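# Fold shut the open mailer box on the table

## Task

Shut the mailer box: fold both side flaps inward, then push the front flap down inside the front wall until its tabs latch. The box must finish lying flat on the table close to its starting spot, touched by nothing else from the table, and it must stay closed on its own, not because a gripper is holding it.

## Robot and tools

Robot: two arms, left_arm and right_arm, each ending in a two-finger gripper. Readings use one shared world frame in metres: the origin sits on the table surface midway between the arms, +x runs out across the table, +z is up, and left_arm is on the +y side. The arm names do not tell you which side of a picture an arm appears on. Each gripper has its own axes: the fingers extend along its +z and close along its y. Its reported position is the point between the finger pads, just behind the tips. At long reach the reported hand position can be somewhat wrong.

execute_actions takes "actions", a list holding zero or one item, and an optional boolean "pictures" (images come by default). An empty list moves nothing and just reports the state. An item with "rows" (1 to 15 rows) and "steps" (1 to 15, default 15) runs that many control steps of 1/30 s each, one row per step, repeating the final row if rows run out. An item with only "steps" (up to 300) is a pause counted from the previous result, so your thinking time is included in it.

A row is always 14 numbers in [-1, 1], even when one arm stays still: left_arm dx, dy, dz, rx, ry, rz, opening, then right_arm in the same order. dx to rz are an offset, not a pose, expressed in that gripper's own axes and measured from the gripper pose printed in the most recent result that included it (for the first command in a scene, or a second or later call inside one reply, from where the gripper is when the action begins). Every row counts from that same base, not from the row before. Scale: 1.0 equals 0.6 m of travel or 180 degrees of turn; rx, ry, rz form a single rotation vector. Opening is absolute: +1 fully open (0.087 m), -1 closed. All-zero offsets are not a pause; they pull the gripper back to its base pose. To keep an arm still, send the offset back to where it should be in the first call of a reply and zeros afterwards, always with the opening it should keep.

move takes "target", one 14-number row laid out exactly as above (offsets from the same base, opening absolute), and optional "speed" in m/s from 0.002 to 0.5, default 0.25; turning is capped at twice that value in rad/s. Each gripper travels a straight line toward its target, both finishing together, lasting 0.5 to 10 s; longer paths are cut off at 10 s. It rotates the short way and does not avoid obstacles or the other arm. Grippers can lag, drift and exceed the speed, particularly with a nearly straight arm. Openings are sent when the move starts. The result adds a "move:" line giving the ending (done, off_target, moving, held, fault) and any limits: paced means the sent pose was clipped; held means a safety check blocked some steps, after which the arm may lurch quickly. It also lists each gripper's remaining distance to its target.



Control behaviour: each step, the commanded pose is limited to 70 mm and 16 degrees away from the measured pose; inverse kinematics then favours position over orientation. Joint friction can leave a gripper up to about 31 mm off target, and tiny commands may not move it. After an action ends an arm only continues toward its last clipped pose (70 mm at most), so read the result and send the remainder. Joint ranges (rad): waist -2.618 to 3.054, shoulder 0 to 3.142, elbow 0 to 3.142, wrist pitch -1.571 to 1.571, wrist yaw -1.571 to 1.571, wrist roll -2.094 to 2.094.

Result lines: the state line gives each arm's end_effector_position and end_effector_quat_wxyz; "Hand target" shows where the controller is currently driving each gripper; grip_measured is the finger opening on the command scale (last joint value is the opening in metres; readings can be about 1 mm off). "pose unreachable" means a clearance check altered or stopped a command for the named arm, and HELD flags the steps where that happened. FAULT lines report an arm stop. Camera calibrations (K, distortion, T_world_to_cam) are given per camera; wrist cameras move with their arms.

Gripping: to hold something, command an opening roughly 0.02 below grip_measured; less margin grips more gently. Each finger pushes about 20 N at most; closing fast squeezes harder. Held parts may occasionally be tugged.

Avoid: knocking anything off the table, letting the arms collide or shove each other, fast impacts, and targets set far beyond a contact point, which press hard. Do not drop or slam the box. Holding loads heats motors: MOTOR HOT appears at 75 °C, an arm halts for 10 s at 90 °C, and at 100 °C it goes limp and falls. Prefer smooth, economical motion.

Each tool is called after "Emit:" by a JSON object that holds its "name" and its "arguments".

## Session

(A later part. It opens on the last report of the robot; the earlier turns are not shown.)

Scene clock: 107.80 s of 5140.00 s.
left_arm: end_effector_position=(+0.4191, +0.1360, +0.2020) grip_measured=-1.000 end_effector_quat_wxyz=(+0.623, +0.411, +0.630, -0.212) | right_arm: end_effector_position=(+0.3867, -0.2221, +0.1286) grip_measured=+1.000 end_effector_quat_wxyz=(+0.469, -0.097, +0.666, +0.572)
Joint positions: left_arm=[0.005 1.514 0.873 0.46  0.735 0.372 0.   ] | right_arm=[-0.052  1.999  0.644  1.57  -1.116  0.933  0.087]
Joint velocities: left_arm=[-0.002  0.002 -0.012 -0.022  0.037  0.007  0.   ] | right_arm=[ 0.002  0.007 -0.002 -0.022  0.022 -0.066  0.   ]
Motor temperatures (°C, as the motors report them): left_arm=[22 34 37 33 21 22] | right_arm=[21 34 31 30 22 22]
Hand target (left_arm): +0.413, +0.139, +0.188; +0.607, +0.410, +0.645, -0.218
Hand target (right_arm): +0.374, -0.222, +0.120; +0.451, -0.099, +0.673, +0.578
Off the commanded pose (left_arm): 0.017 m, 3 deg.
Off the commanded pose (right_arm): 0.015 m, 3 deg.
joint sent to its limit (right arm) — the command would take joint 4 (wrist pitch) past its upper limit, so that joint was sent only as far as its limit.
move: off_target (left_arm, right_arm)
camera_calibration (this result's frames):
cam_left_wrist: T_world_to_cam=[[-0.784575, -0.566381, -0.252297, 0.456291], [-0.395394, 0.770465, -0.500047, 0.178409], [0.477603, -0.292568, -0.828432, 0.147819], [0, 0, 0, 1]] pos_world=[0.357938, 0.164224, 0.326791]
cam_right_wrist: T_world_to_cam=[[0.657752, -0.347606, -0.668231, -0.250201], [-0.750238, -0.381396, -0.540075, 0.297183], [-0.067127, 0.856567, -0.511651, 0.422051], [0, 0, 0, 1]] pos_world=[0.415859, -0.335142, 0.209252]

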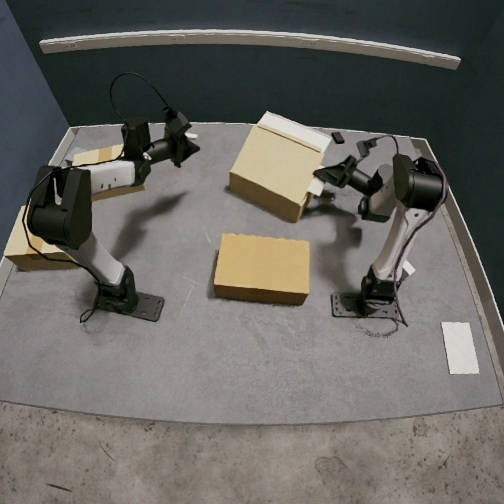

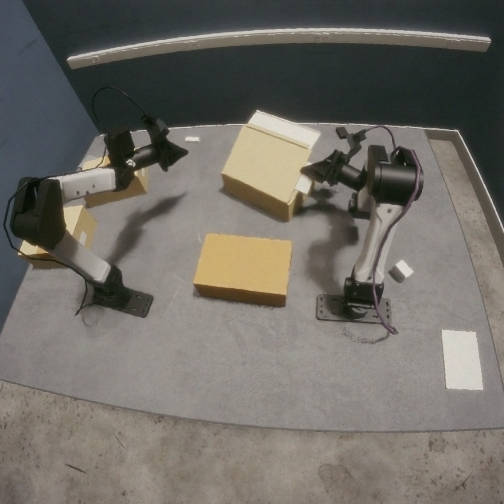

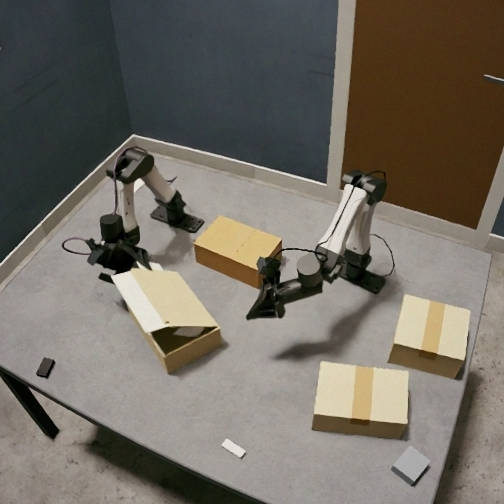

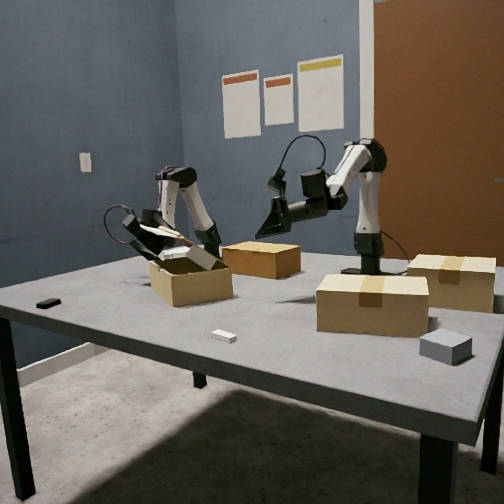

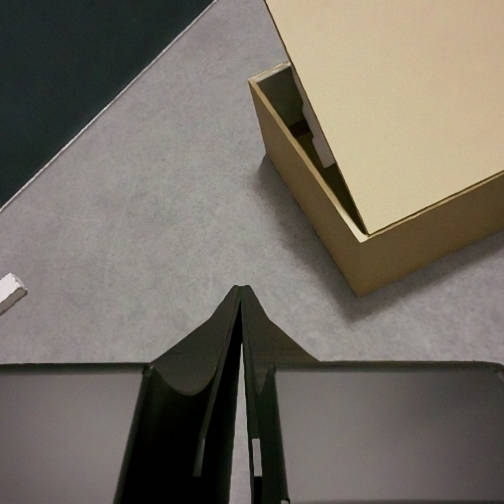

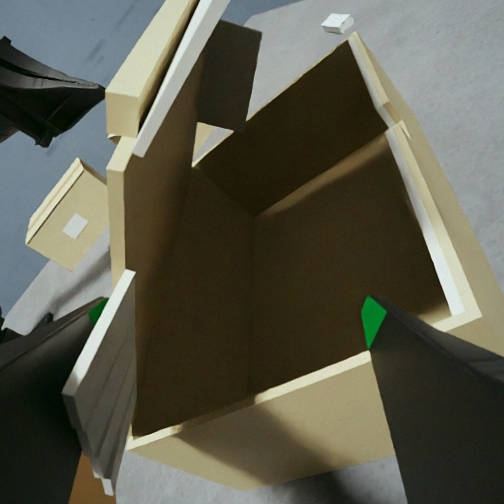

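Emit:
{"name": "move", "arguments": {"target": [0,0,0,0,0,0,-1, -0.06,0.06,-0.02,0,0,0,1], "speed": 0.15}}

Emit:
{"name": "move", "arguments": {"target": [0,0,0,0,0,0,-1, 0,0,-0.12,0,0,0,1], "speed": 0.15}}

Scene clock: 113.30 s of 5140.00 s.
left_arm: end_effector_position=(+0.4189, +0.1359, +0.2017) grip_measured=-1.000 end_effector_quat_wxyz=(+0.623, +0.412, +0.630, -0.212) | right_arm: end_effector_position=(+0.3783, -0.2334, +0.1725) grip_measured=+1.000 end_effector_quat_wxyz=(+0.468, -0.095, +0.666, +0.573)
Joint positions: left_arm=[0.005 1.514 0.873 0.459 0.736 0.373 0.   ] | right_arm=[-0.092  1.807  0.644  1.399 -1.154  0.96   0.087]
Joint velocities: left_arm=[ 0.012 -0.002 -0.012 -0.037 -0.022  0.037  0.   ] | right_arm=[-0.007 -0.007 -0.012 -0.022  0.051  0.051  0.   ]
Motor temperatures (°C, as the motors report them): left_arm=[22 34 37 33 21 22] | right_arm=[21 35 31 30 22 22]
Hand target (left_arm): +0.419, +0.136, +0.202; +0.623, +0.411, +0.630, -0.212
Hand target (right_arm): +0.376, -0.235, +0.177; +0.470, -0.096, +0.666, +0.572
Off the commanded pose (left_arm): 0.000 m, 0 deg.
Off the commanded pose (right_arm): 0.006 m, 0 deg.
After step 90, 1.37 s passed at rest.
move: done
camera_calibration (this result's frames):
cam_left_wrist: T_world_to_cam=[[-0.785462, -0.56519, -0.25221, 0.456186], [-0.394731, 0.771341, -0.499219, 0.17769], [0.476694, -0.292563, -0.828957, 0.148155], [0, 0, 0, 1]] pos_world=[0.357832, 0.164117, 0.326575]
cam_right_wrist: T_world_to_cam=[[0.655649, -0.345415, -0.671426, -0.217396], [-0.751921, -0.379756, -0.538887, 0.310999], [-0.0688381, 0.858181, -0.508711, 0.454126], [0, 0, 0, 1]] pos_world=[0.407643, -0.346711, 0.252647]

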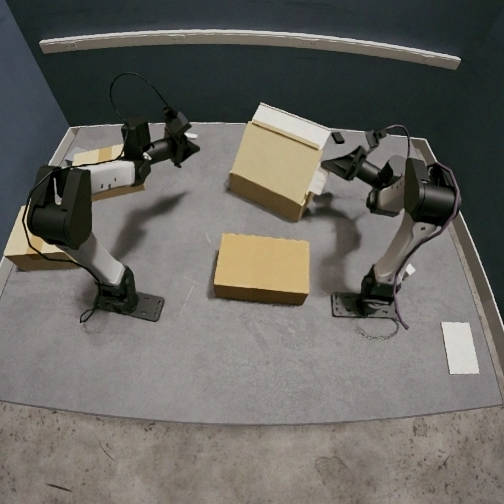

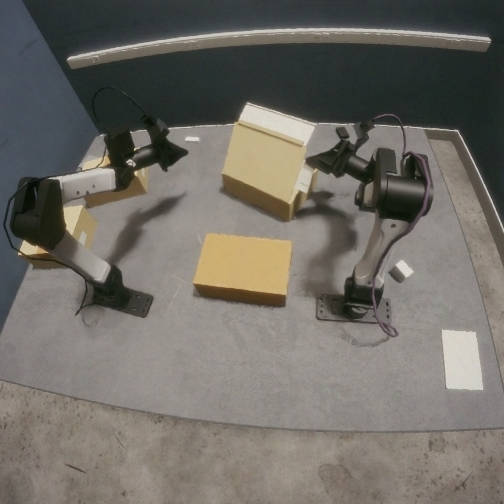

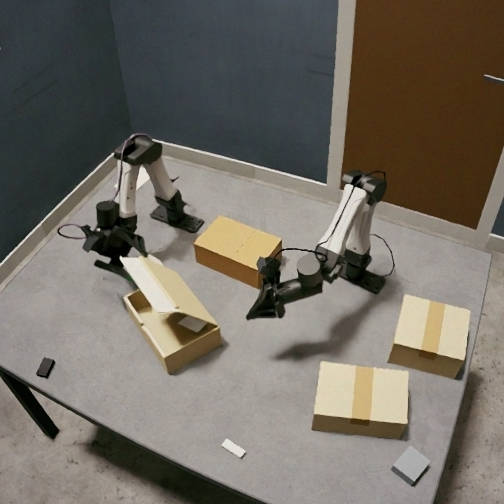

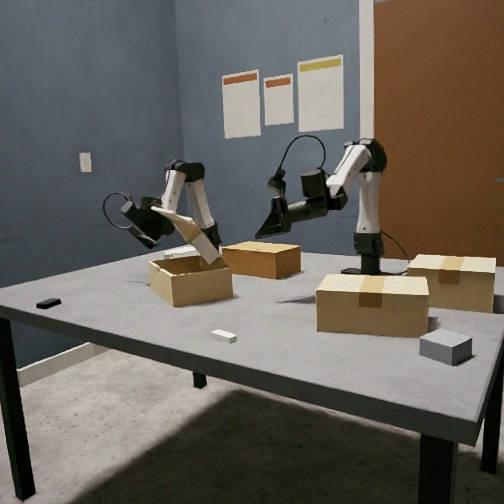

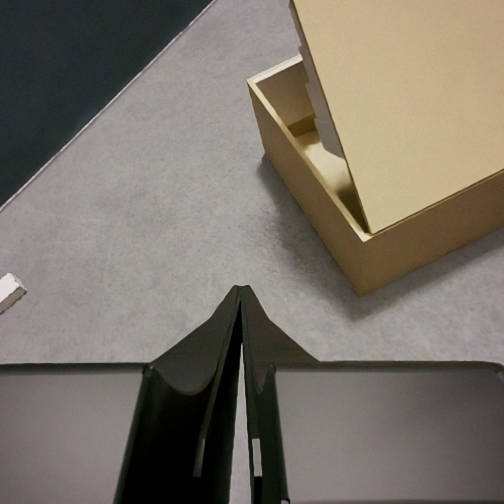

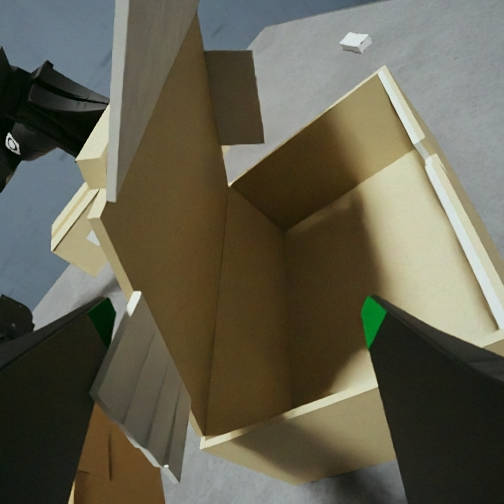

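Scene clock: 114.33 s of 5140.00 s.
left_arm: end_effector_position=(+0.4189, +0.1359, +0.2017) grip_measured=-1.000 end_effector_quat_wxyz=(+0.623, +0.412, +0.630, -0.212) | right_arm: end_effector_position=(+0.3477, -0.2944, +0.1622) grip_measured=+1.000 end_effector_quat_wxyz=(+0.461, -0.088, +0.679, +0.565)
Joint positions: left_arm=[0.005 1.514 0.873 0.459 0.736 0.373 0.   ] | right_arm=[-0.314  1.807  0.572  1.547 -1.364  1.062  0.087]
Joint velocities: left_arm=[ 0.012 -0.012 -0.007 -0.066 -0.037 -0.066  0.   ] | right_arm=[ 0.007  0.007  0.002 -0.007  0.007 -0.007  0.   ]
Motor temperatures (°C, as the motors report them): left_arm=[22 34 37 33 21 22] | right_arm=[21 35 31 30 22 22]
Hand target (left_arm): +0.419, +0.136, +0.202; +0.623, +0.412, +0.630, -0.212
Hand target (right_arm): +0.341, -0.293, +0.165; +0.464, -0.094, +0.677, +0.563
Off the commanded pose (left_arm): 0.000 m, 0 deg.
Off the commanded pose (right_arm): 0.007 m, 2 deg.
joint sent to its limit (right arm) — the command would take joint 4 (wrist pitch) past its upper limit, so that joint was sent only as far as its limit.
move: done
camera_calibration (this result's frames):
cam_left_wrist: T_world_to_cam=[[-0.785462, -0.56519, -0.25221, 0.456186], [-0.394731, 0.771341, -0.499219, 0.17769], [0.476694, -0.292563, -0.828957, 0.148155], [0, 0, 0, 1]] pos_world=[0.357832, 0.164117, 0.326575]
cam_right_wrist: T_world_to_cam=[[0.632657, -0.366356, -0.682296, -0.221768], [-0.770929, -0.381639, -0.509922, 0.260693], [-0.0735779, 0.848608, -0.523881, 0.50037], [0, 0, 0, 1]] pos_world=[0.378095, -0.406373, 0.243756]

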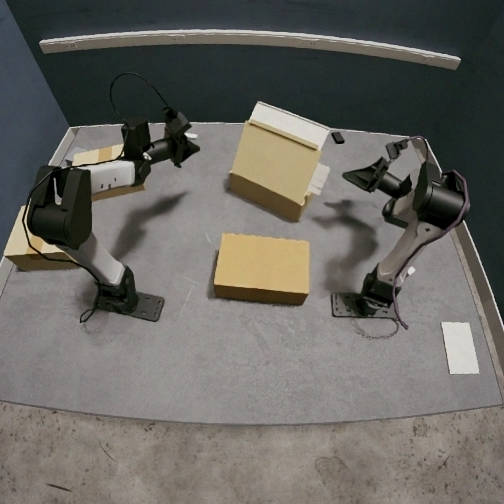

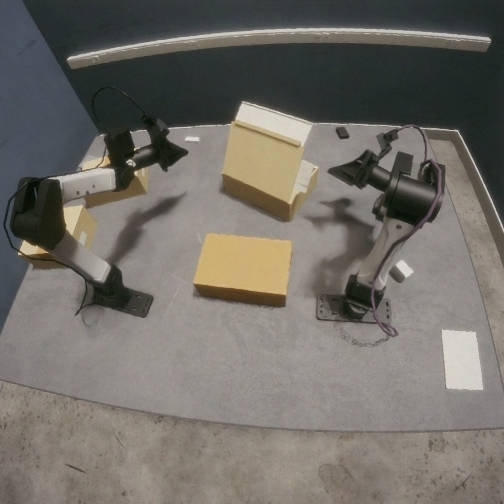

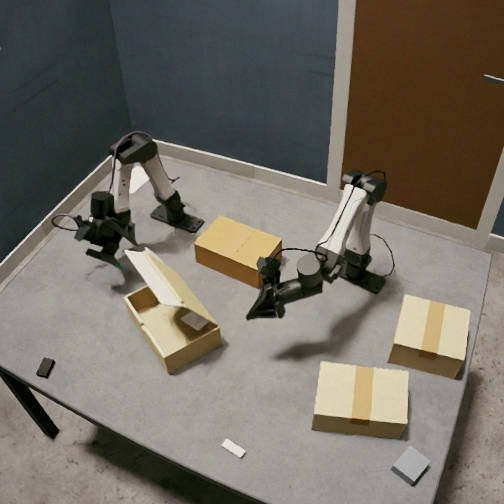

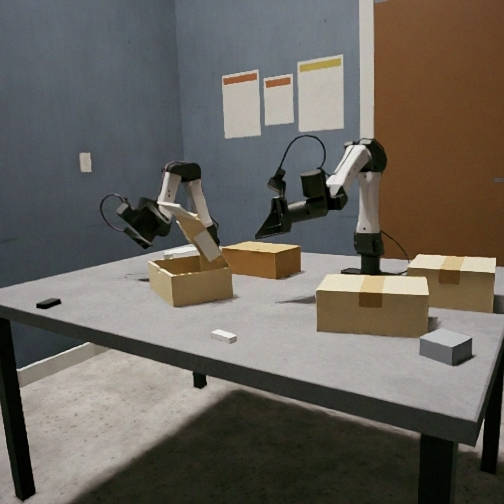

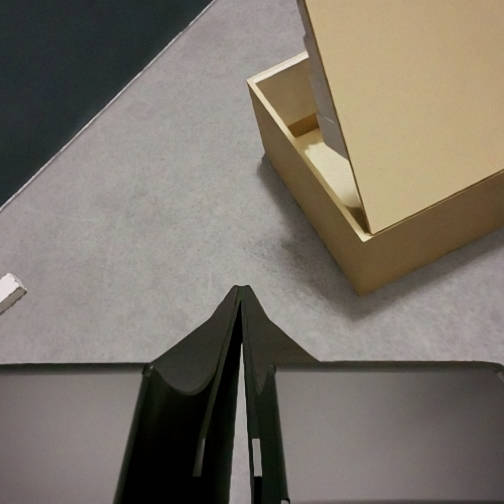

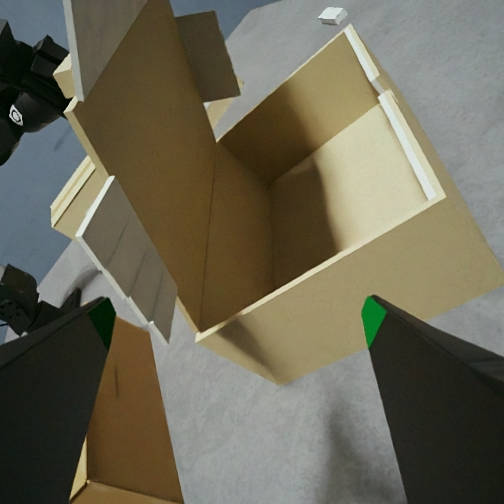

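Emit:
{"name": "move", "arguments": {"target": [0,0,0,0,0,0,-1, -0.094,-0.013,0.128,0.484,0.217,0.189,0.2], "speed": 0.3}}

Scene clock: 126.03 s of 5140.00 s.
left_arm: end_effector_position=(+0.4189, +0.1359, +0.2017) grip_measured=-1.000 end_effector_quat_wxyz=(+0.623, +0.412, +0.630, -0.212) | right_arm: end_effector_position=(+0.4245, -0.2586, +0.2059) grip_measured=+0.200 end_effector_quat_wxyz=(+0.119, +0.260, +0.955, +0.075)
Joint positions: left_arm=[0.005 1.514 0.873 0.459 0.736 0.373 0.   ] | right_arm=[ 0.202  2.172  2.438 -1.558 -0.038  0.694  0.052]
Joint velocities: left_arm=[-0.007  0.002 -0.027 -0.066  0.066 -0.007  0.   ] | right_arm=[ 0.012 -0.012 -0.007  0.037 -0.066 -0.007 -0.001]
Motor temperatures (°C, as the motors report them): left_arm=[22 34 37 34 21 22] | right_arm=[21 35 31 30 22 22]
Hand target (left_arm): +0.419, +0.136, +0.202; +0.623, +0.412, +0.630, -0.212
Hand target (right_arm): +0.425, -0.257, +0.204; +0.115, +0.264, +0.955, +0.070
Off the commanded pose (left_arm): 0.000 m, 0 deg.
Off the commanded pose (right_arm): 0.005 m, 16 deg; orientation clipped at the last step of the last action.
joint sent to its limit (right arm) — the command would take joint 4 (wrist pitch) past its lower limit, so that joint was sent only as far as its limit.
After step 90, 5.20 s passed at rest.
move: off_target (right_arm); limits=paced
camera_calibration (this result's frames):
cam_left_wrist: T_world_to_cam=[[-0.785462, -0.56519, -0.25221, 0.456186], [-0.394731, 0.771341, -0.499219, 0.17769], [0.476694, -0.292563, -0.828957, 0.148155], [0, 0, 0, 1]] pos_world=[0.357832, 0.164117, 0.326575]
cam_right_wrist: T_world_to_cam=[[-0.479917, -0.857906, -0.183515, 0.0150678], [-0.738465, 0.282092, 0.612449, 0.282563], [-0.473655, 0.429444, -0.768914, 0.610505], [0, 0, 0, 1]] pos_world=[0.505063, -0.32896, 0.299136]

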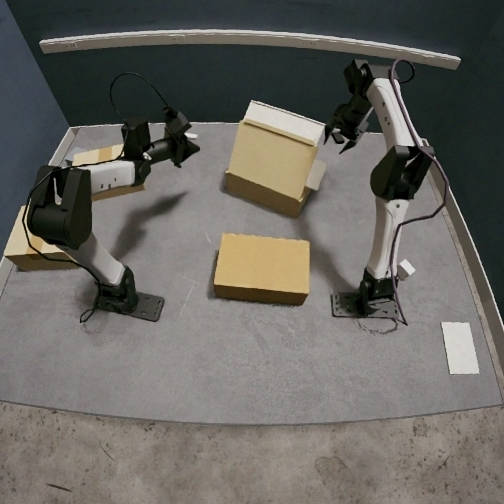

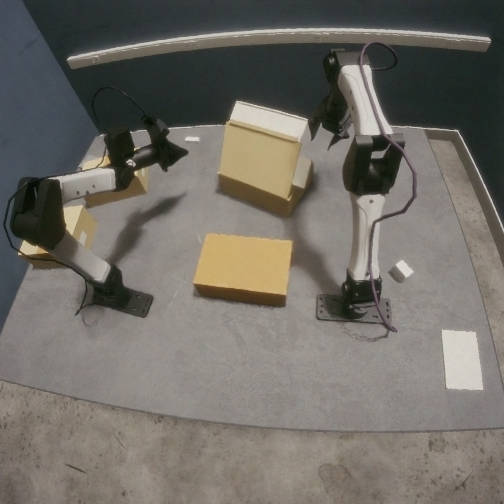

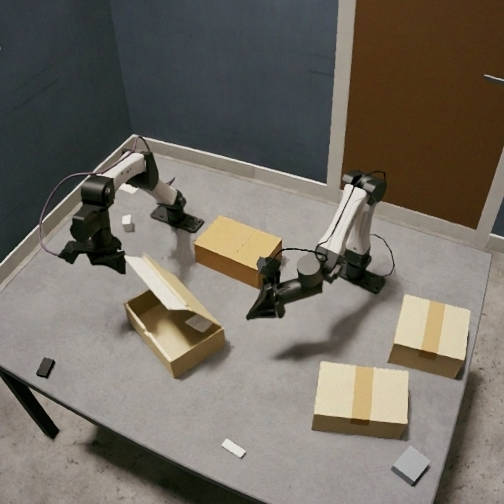

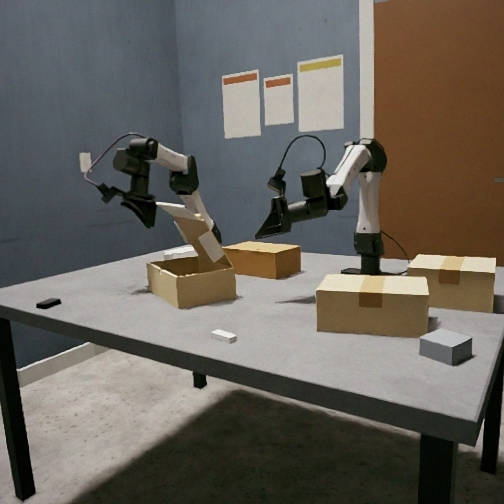

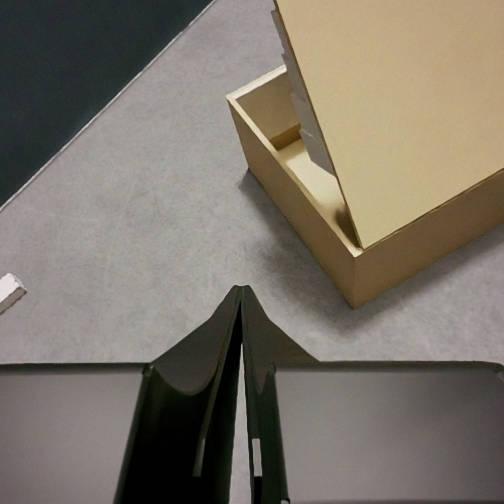

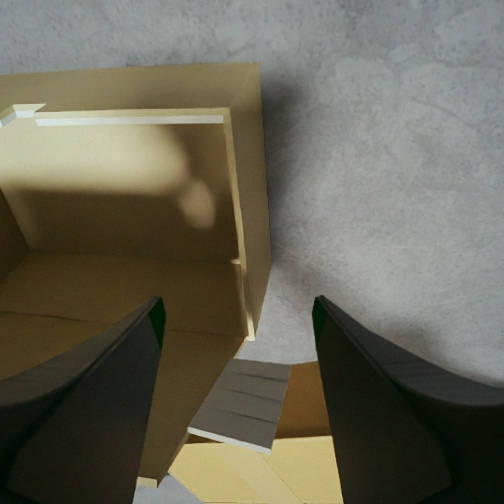

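Emit:
{"name": "move", "arguments": {"target": [0,0,0,0,0,0,-1, 0,0,0.23,0.066,0.03,0,0.2], "speed": 0.15}}

Scene clock: 130.10 s of 5140.00 s.
left_arm: end_effector_position=(+0.4189, +0.1359, +0.2017) grip_measured=-1.000 end_effector_quat_wxyz=(+0.623, +0.412, +0.630, -0.212) | right_arm: end_effector_position=(+0.4588, -0.2517, +0.0979) grip_measured=+0.200 end_effector_quat_wxyz=(+0.057, +0.266, +0.962, +0.003)
Joint positions: left_arm=[0.005 1.514 0.873 0.459 0.736 0.373 0.   ] | right_arm=[ 0.234  2.466  2.513 -1.513  0.045  0.726  0.052]
Joint velocities: left_arm=[ 0.002  0.027 -0.007  0.007 -0.022  0.022  0.   ] | right_arm=[ 0.007  0.002  0.032 -0.037  0.007 -0.007 -0.001]
Motor temperatures (°C, as the motors report them): left_arm=[22 34 37 34 21 22] | right_arm=[21 35 31 30 22 22]
Hand target (left_arm): +0.419, +0.136, +0.202; +0.623, +0.412, +0.630, -0.212
Hand target (right_arm): +0.461, -0.249, +0.075; +0.045, +0.268, +0.962, -0.012
Off the commanded pose (left_arm): 0.000 m, 0 deg.
Off the commanded pose (right_arm): 0.025 m, 2 deg.
move: off_target (right_arm)
camera_calibration (this result's frames):
cam_left_wrist: T_world_to_cam=[[-0.785462, -0.56519, -0.25221, 0.456186], [-0.394731, 0.771341, -0.499219, 0.17769], [0.476694, -0.292563, -0.828957, 0.148155], [0, 0, 0, 1]] pos_world=[0.357832, 0.164117, 0.326575]
cam_right_wrist: T_world_to_cam=[[-0.508909, -0.860667, -0.0162499, 0.0138926], [-0.631148, 0.360225, 0.686942, 0.335274], [-0.585375, 0.359847, -0.72653, 0.570276], [0, 0, 0, 1]] pos_world=[0.552503, -0.314029, 0.184235]

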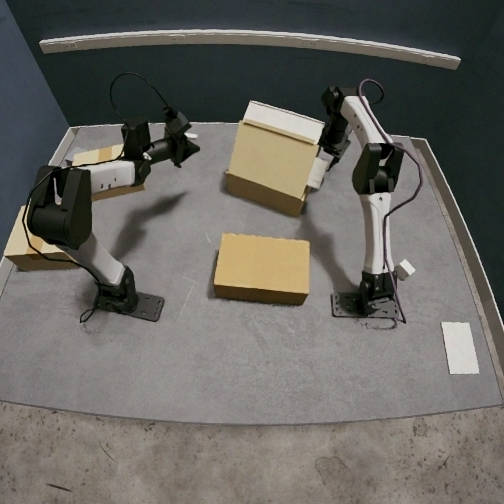

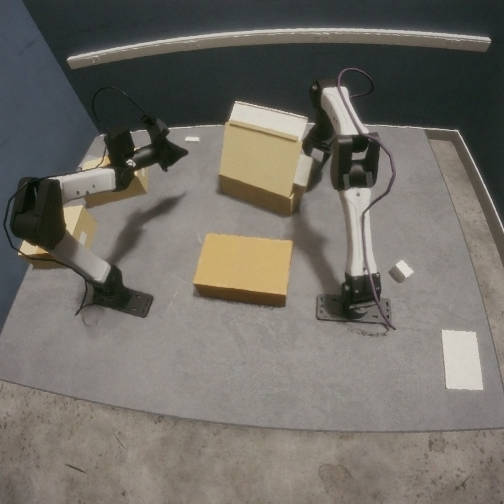

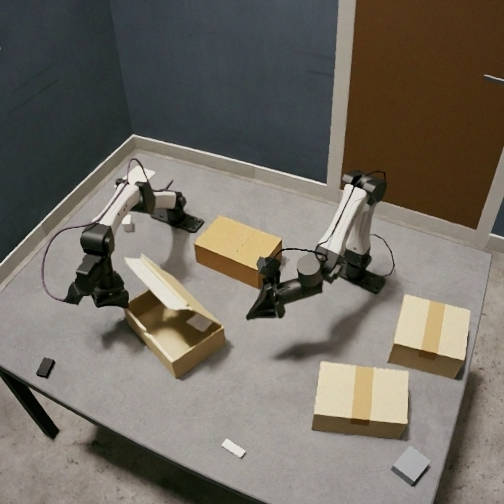

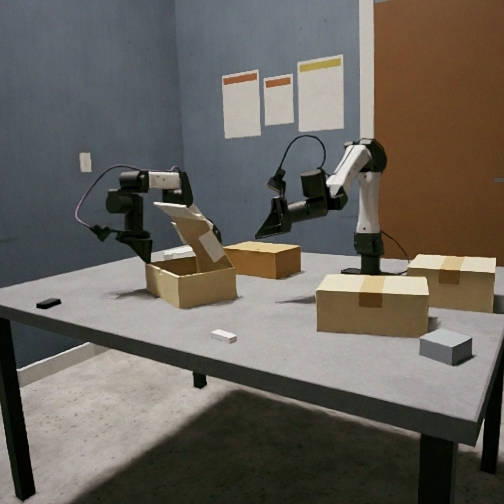

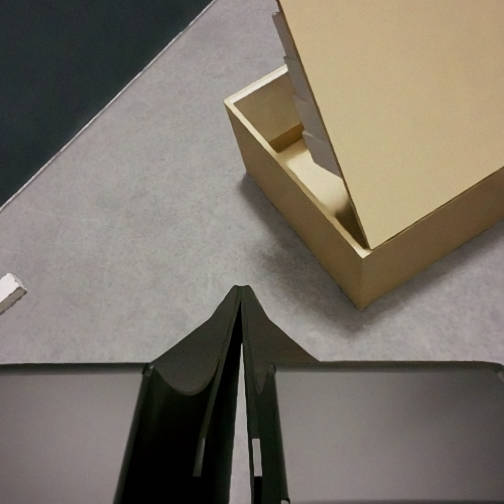

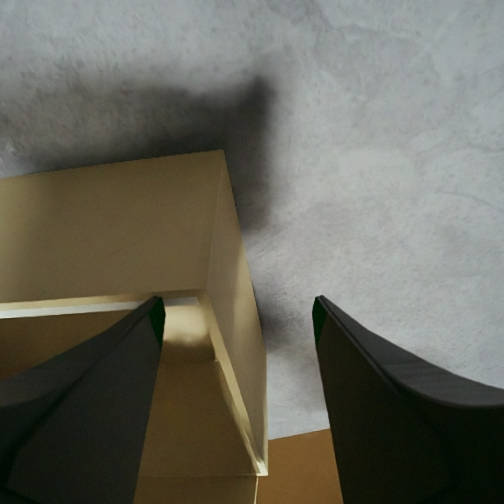

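Finger landed on the front wall. Shift toward hinge (+gripper x) and inward.

Emit:
{"name": "move", "arguments": {"target": [0,0,0,0,0,0,-1, 0.08,0.025,-0.03,0,0,0,0.2], "speed": 0.1}}

Emit:
{"name": "move", "arguments": {"target": [0,0,0,0,0,0,-1, 0,0,0.09,0,0,0,0.2], "speed": 0.1}}

Scene clock: 132.70 s of 5140.00 s.
left_arm: end_effector_position=(+0.4189, +0.1359, +0.2017) grip_measured=-1.000 end_effector_quat_wxyz=(+0.623, +0.412, +0.630, -0.212) | right_arm: end_effector_position=(+0.4219, -0.2142, +0.1058) grip_measured=+0.200 end_effector_quat_wxyz=(+0.045, +0.261, +0.964, -0.001)
Joint positions: left_arm=[0.005 1.514 0.873 0.459 0.736 0.373 0.   ] | right_arm=[ 0.33   2.326  2.295 -1.464  0.049  0.813  0.052]
Joint velocities: left_arm=[-0.007  0.012 -0.002 -0.022  0.022 -0.022  0.   ] | right_arm=[-0.007  0.002 -0.022 -0.066  0.007 -0.037 -0.   ]
Motor temperatures (°C, as the motors report them): left_arm=[22 34 37 34 21 22] | right_arm=[21 36 31 29 22 22]
Hand target (left_arm): +0.419, +0.136, +0.202; +0.623, +0.412, +0.630, -0.212
Hand target (right_arm): +0.424, -0.214, +0.110; +0.057, +0.266, +0.962, +0.003
Off the commanded pose (left_arm): 0.000 m, 0 deg.
Off the commanded pose (right_arm): 0.006 m, 2 deg.
move: done
camera_calibration (this result's frames):
cam_left_wrist: T_world_to_cam=[[-0.785462, -0.56519, -0.25221, 0.456186], [-0.394731, 0.771341, -0.499219, 0.17769], [0.476694, -0.292563, -0.828957, 0.148155], [0, 0, 0, 1]] pos_world=[0.357832, 0.164117, 0.326575]
cam_right_wrist: T_world_to_cam=[[-0.500543, -0.865712, -0.000512894, 0.0212018], [-0.616579, 0.356081, 0.702166, 0.28441], [-0.607691, 0.35178, -0.712013, 0.547087], [0, 0, 0, 1]] pos_world=[0.518433, -0.275373, 0.189841]

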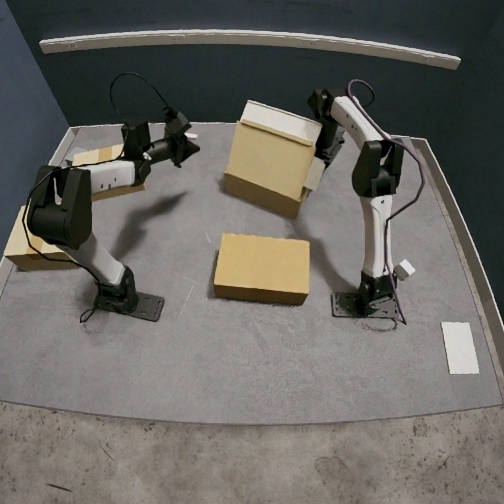

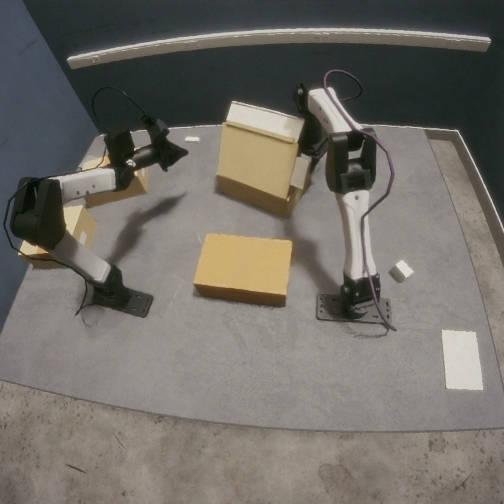

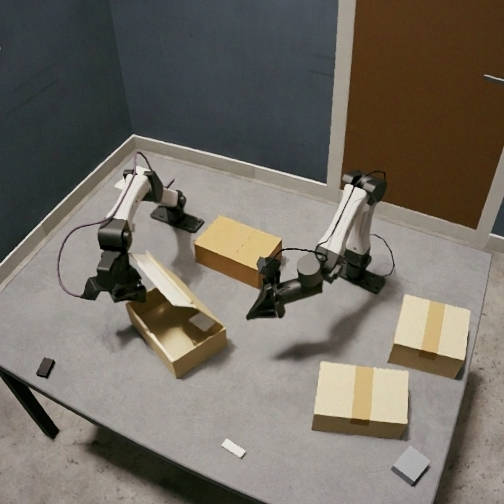

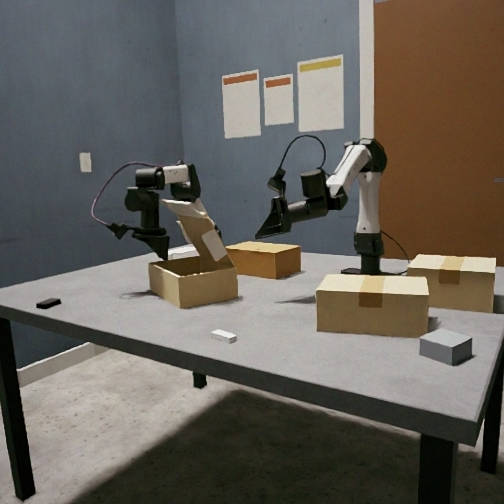

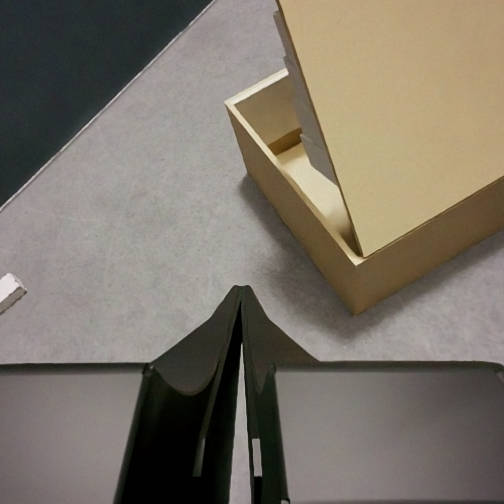

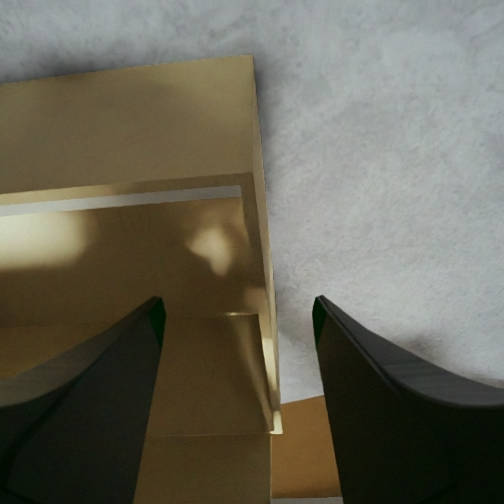

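Scene clock: 133.77 s of 5140.00 s.
left_arm: end_effector_position=(+0.4189, +0.1359, +0.2017) grip_measured=-1.000 end_effector_quat_wxyz=(+0.623, +0.412, +0.630, -0.212) | right_arm: end_effector_position=(+0.4237, -0.2135, +0.0550) grip_measured=+0.200 end_effector_quat_wxyz=(+0.039, +0.261, +0.965, -0.004)
Joint positions: left_arm=[0.005 1.514 0.873 0.459 0.736 0.373 0.   ] | right_arm=[ 0.33   2.326  2.091 -1.274  0.048  0.812  0.052]
Joint velocities: left_arm=[-0.007 -0.012 -0.002 -0.022 -0.007  0.066  0.   ] | right_arm=[-0.002  0.002 -0.007 -0.051 -0.007  0.095 -0.001]
Motor temperatures (°C, as the motors report them): left_arm=[22 34 37 34 21 22] | right_arm=[21 36 31 29 22 22]
Hand target (left_arm): +0.419, +0.136, +0.202; +0.623, +0.412, +0.630, -0.212
Hand target (right_arm): +0.427, -0.216, +0.052; +0.045, +0.261, +0.964, -0.002
Off the commanded pose (left_arm): 0.000 m, 0 deg.
Off the commanded pose (right_arm): 0.005 m, 1 deg.
move: done
camera_calibration (this result's frames):
cam_left_wrist: T_world_to_cam=[[-0.785462, -0.56519, -0.25221, 0.456186], [-0.394731, 0.771341, -0.499219, 0.17769], [0.476694, -0.292563, -0.828957, 0.148155], [0, 0, 0, 1]] pos_world=[0.357832, 0.164117, 0.326575]
cam_right_wrist: T_world_to_cam=[[-0.500087, -0.865929, 0.00894498, 0.0219345], [-0.606947, 0.357851, 0.709618, 0.31682], [-0.61768, 0.349442, -0.70453, 0.515058], [0, 0, 0, 1]] pos_world=[0.521403, -0.274363, 0.137856]

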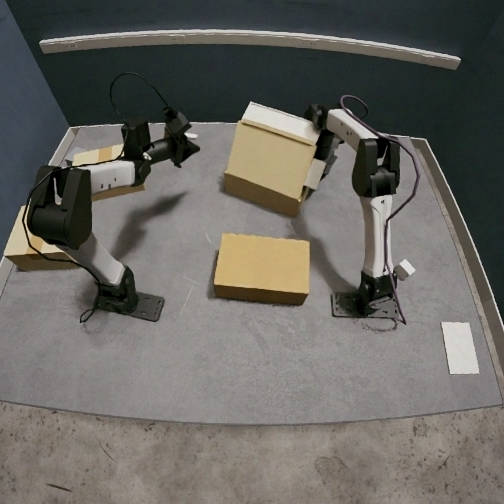

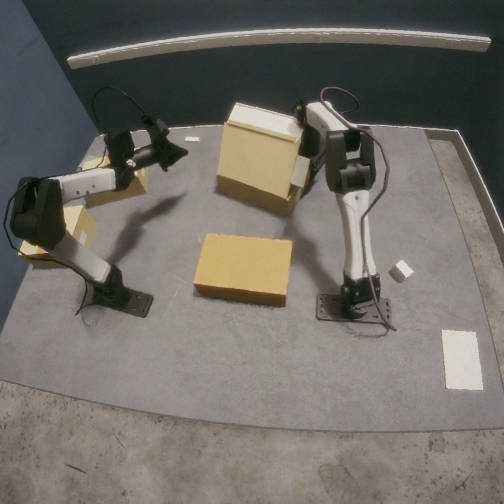

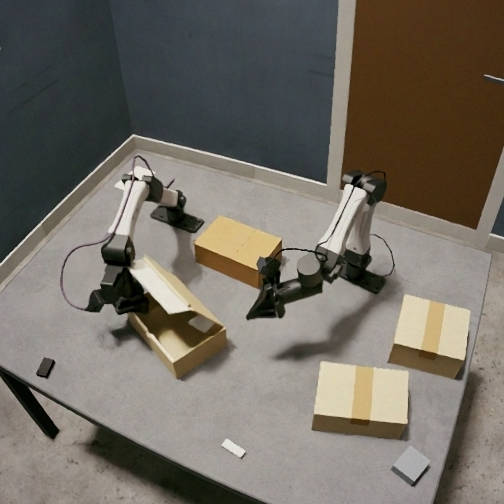

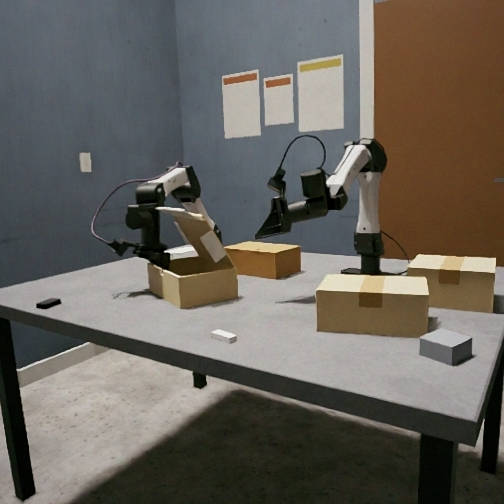

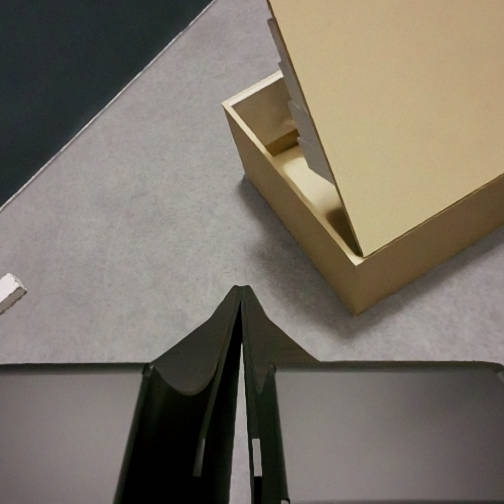

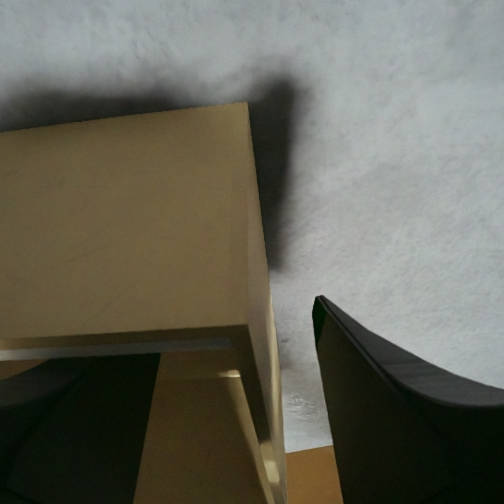

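Emit:
{"name": "move", "arguments": {"target": [0,0,-0.2,0,0,0,-1, 0,0,0,0,0,0,-1], "speed": 0.2}}

Emit:
{"name": "move", "arguments": {"target": [0,0,0,0,0,0,-1, 0.073,0.125,0,0,0,-0.185,-1], "speed": 0.1}}

Scene clock: 138.10 s of 5140.00 s.
left_arm: end_effector_position=(+0.3493, +0.2272, +0.2262) grip_measured=-1.000 end_effector_quat_wxyz=(+0.630, +0.419, +0.622, -0.203) | right_arm: end_effector_position=(+0.4248, -0.2135, +0.0549) grip_measured=-0.905 end_effector_quat_wxyz=(+0.041, +0.261, +0.964, -0.004)
Joint positions: left_arm=[0.339 1.18  0.737 0.184 1.062 0.508 0.   ] | right_arm=[ 0.33   2.326  2.091 -1.27   0.05   0.812  0.004]
Joint velocities: left_arm=[-0.002  0.002  0.002 -0.066  0.007 -0.037  0.   ] | right_arm=[-0.012 -0.002 -0.007  0.037 -0.037  0.081 -0.   ]
Motor temperatures (°C, as the motors report them): left_arm=[22 34 37 34 21 22] | right_arm=[21 37 31 29 22 22]
Hand target (left_arm): +0.345, +0.229, +0.219; +0.622, +0.414, +0.631, -0.209
Hand target (right_arm): +0.424, -0.213, +0.055; +0.039, +0.261, +0.965, -0.004
Off the commanded pose (left_arm): 0.009 m, 2 deg.
Off the commanded pose (right_arm): 0.001 m, 0 deg.
move: done
camera_calibration (this result's frames):
cam_left_wrist: T_world_to_cam=[[-0.778651, -0.56089, -0.281257, 0.462501], [-0.378551, 0.77741, -0.502327, 0.0856699], [0.500402, -0.284668, -0.817657, 0.21575], [0, 0, 0, 1]] pos_world=[0.284595, 0.254228, 0.349525]
cam_right_wrist: T_world_to_cam=[[-0.500229, -0.865863, 0.00722274, 0.0226387], [-0.610134, 0.358383, 0.70661, 0.319204], [-0.614416, 0.34906, -0.707566, 0.514386], [0, 0, 0, 1]] pos_world=[0.522129, -0.274347, 0.138246]

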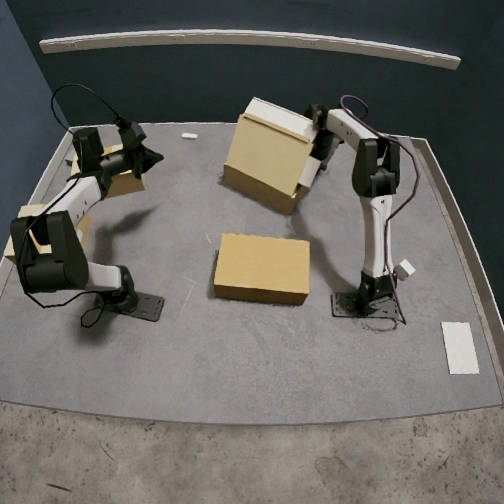

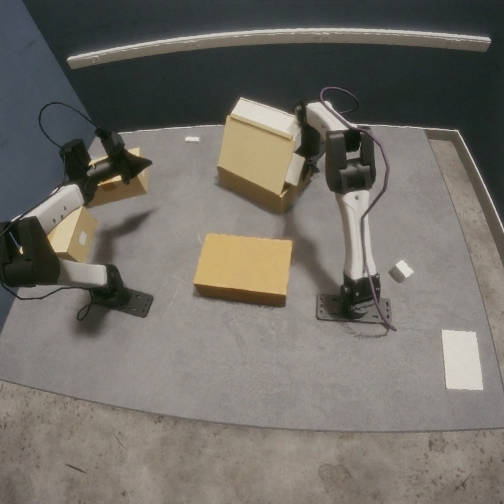

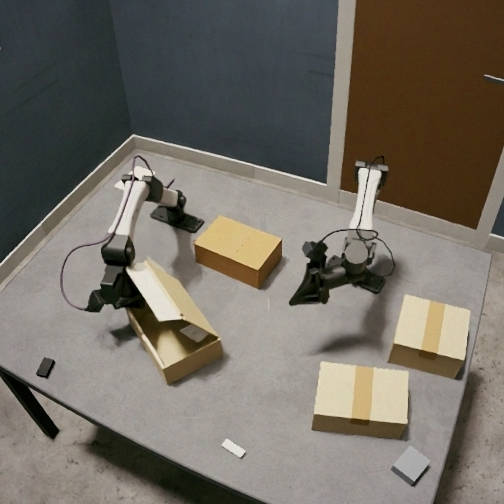

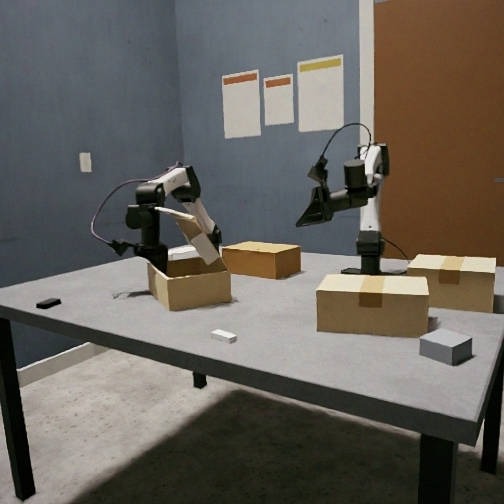

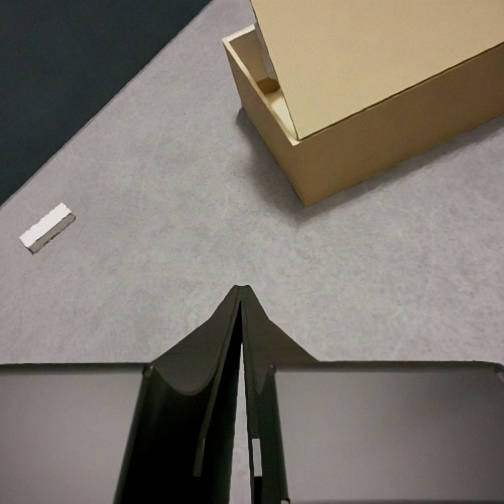

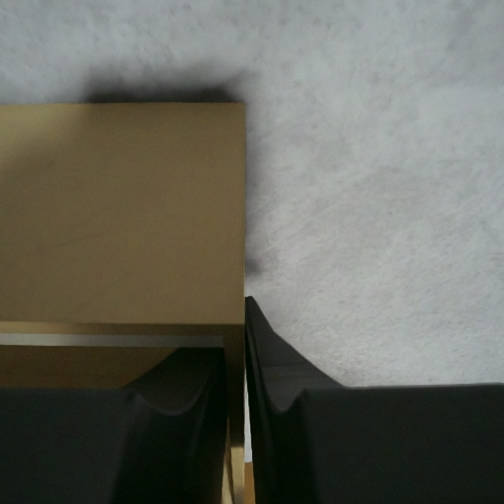

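Scene clock: 141.40 s of 5140.00 s.
left_arm: end_effector_position=(+0.3493, +0.2272, +0.2262) grip_measured=-1.000 end_effector_quat_wxyz=(+0.630, +0.419, +0.622, -0.203) | right_arm: end_effector_position=(+0.4314, -0.1244, +0.0559) grip_measured=-0.905 end_effector_quat_wxyz=(+0.053, -0.009, +0.999, +0.004)
Joint positions: left_arm=[0.339 1.18  0.737 0.184 1.062 0.508 0.   ] | right_arm=[ 0.526  2.681  2.754 -1.545  0.042  0.46   0.004]
Joint velocities: left_arm=[ 0.007  0.007  0.002  0.022  0.037 -0.022  0.   ] | right_arm=[-0.007 -0.012  0.007 -0.095  0.022 -0.081 -0.   ]
Motor temperatures (°C, as the motors report them): left_arm=[22 34 37 34 21 22] | right_arm=[21 38 31 29 22 22]
Hand target (left_arm): +0.349, +0.227, +0.226; +0.630, +0.419, +0.622, -0.203
Hand target (right_arm): +0.427, -0.127, +0.052; +0.046, -0.026, +0.999, -0.012
Off the commanded pose (left_arm): 0.000 m, 0 deg.
Off the commanded pose (right_arm): 0.008 m, 3 deg.
joint sent to its limit (right arm) — the command would take joint 4 (wrist pitch) past its lower limit, so that joint was sent only as far as its limit.
move: off_target (right_arm)
camera_calibration (this result's frames):
cam_left_wrist: T_world_to_cam=[[-0.778651, -0.56089, -0.281257, 0.462501], [-0.378551, 0.77741, -0.502327, 0.0856699], [0.500402, -0.284668, -0.817657, 0.21575], [0, 0, 0, 1]] pos_world=[0.284595, 0.254228, 0.349525]
cam_right_wrist: T_world_to_cam=[[0.0227956, -0.999641, 0.0140885, -0.139576], [-0.725235, -0.00683514, 0.688468, 0.295756], [-0.688124, -0.0259115, -0.72513, 0.474212], [0, 0, 0, 1]] pos_world=[0.543991, -0.125216, 0.142214]

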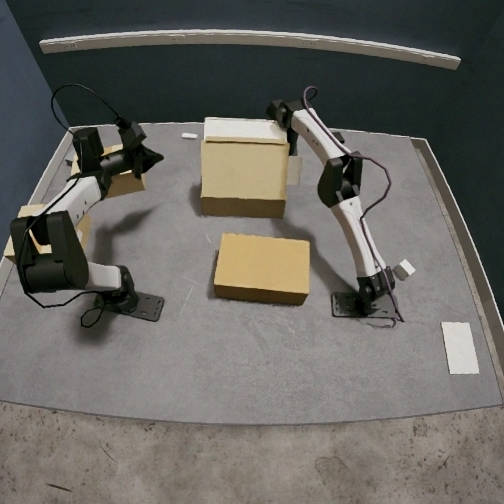

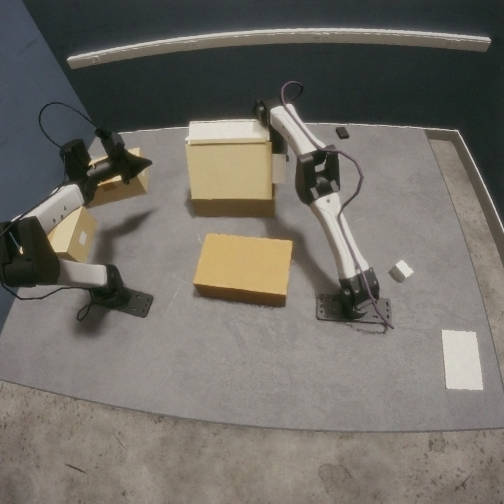

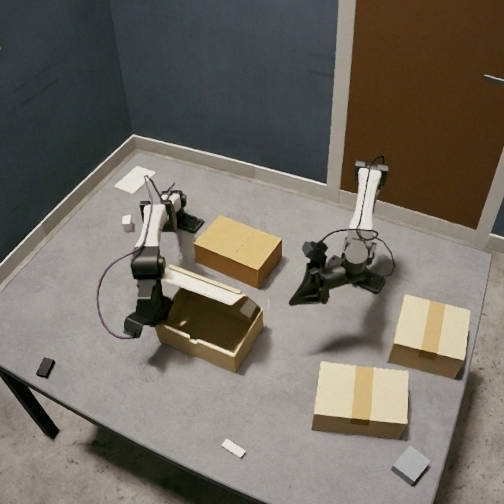

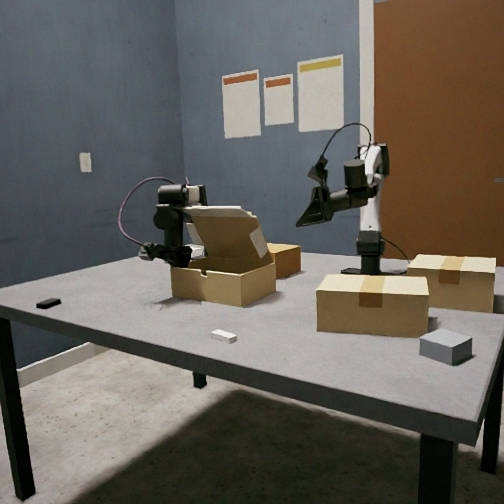

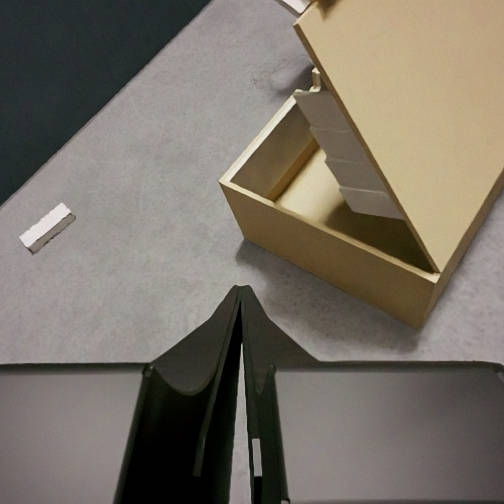

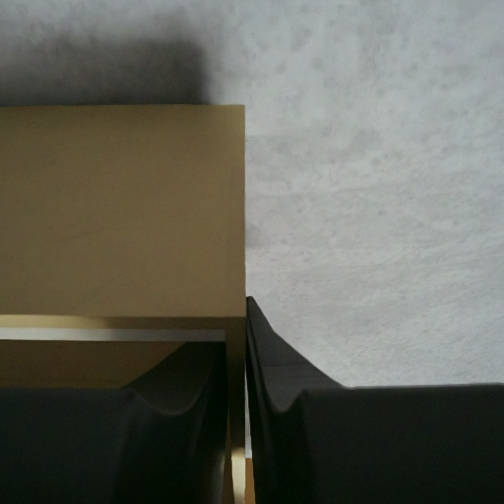

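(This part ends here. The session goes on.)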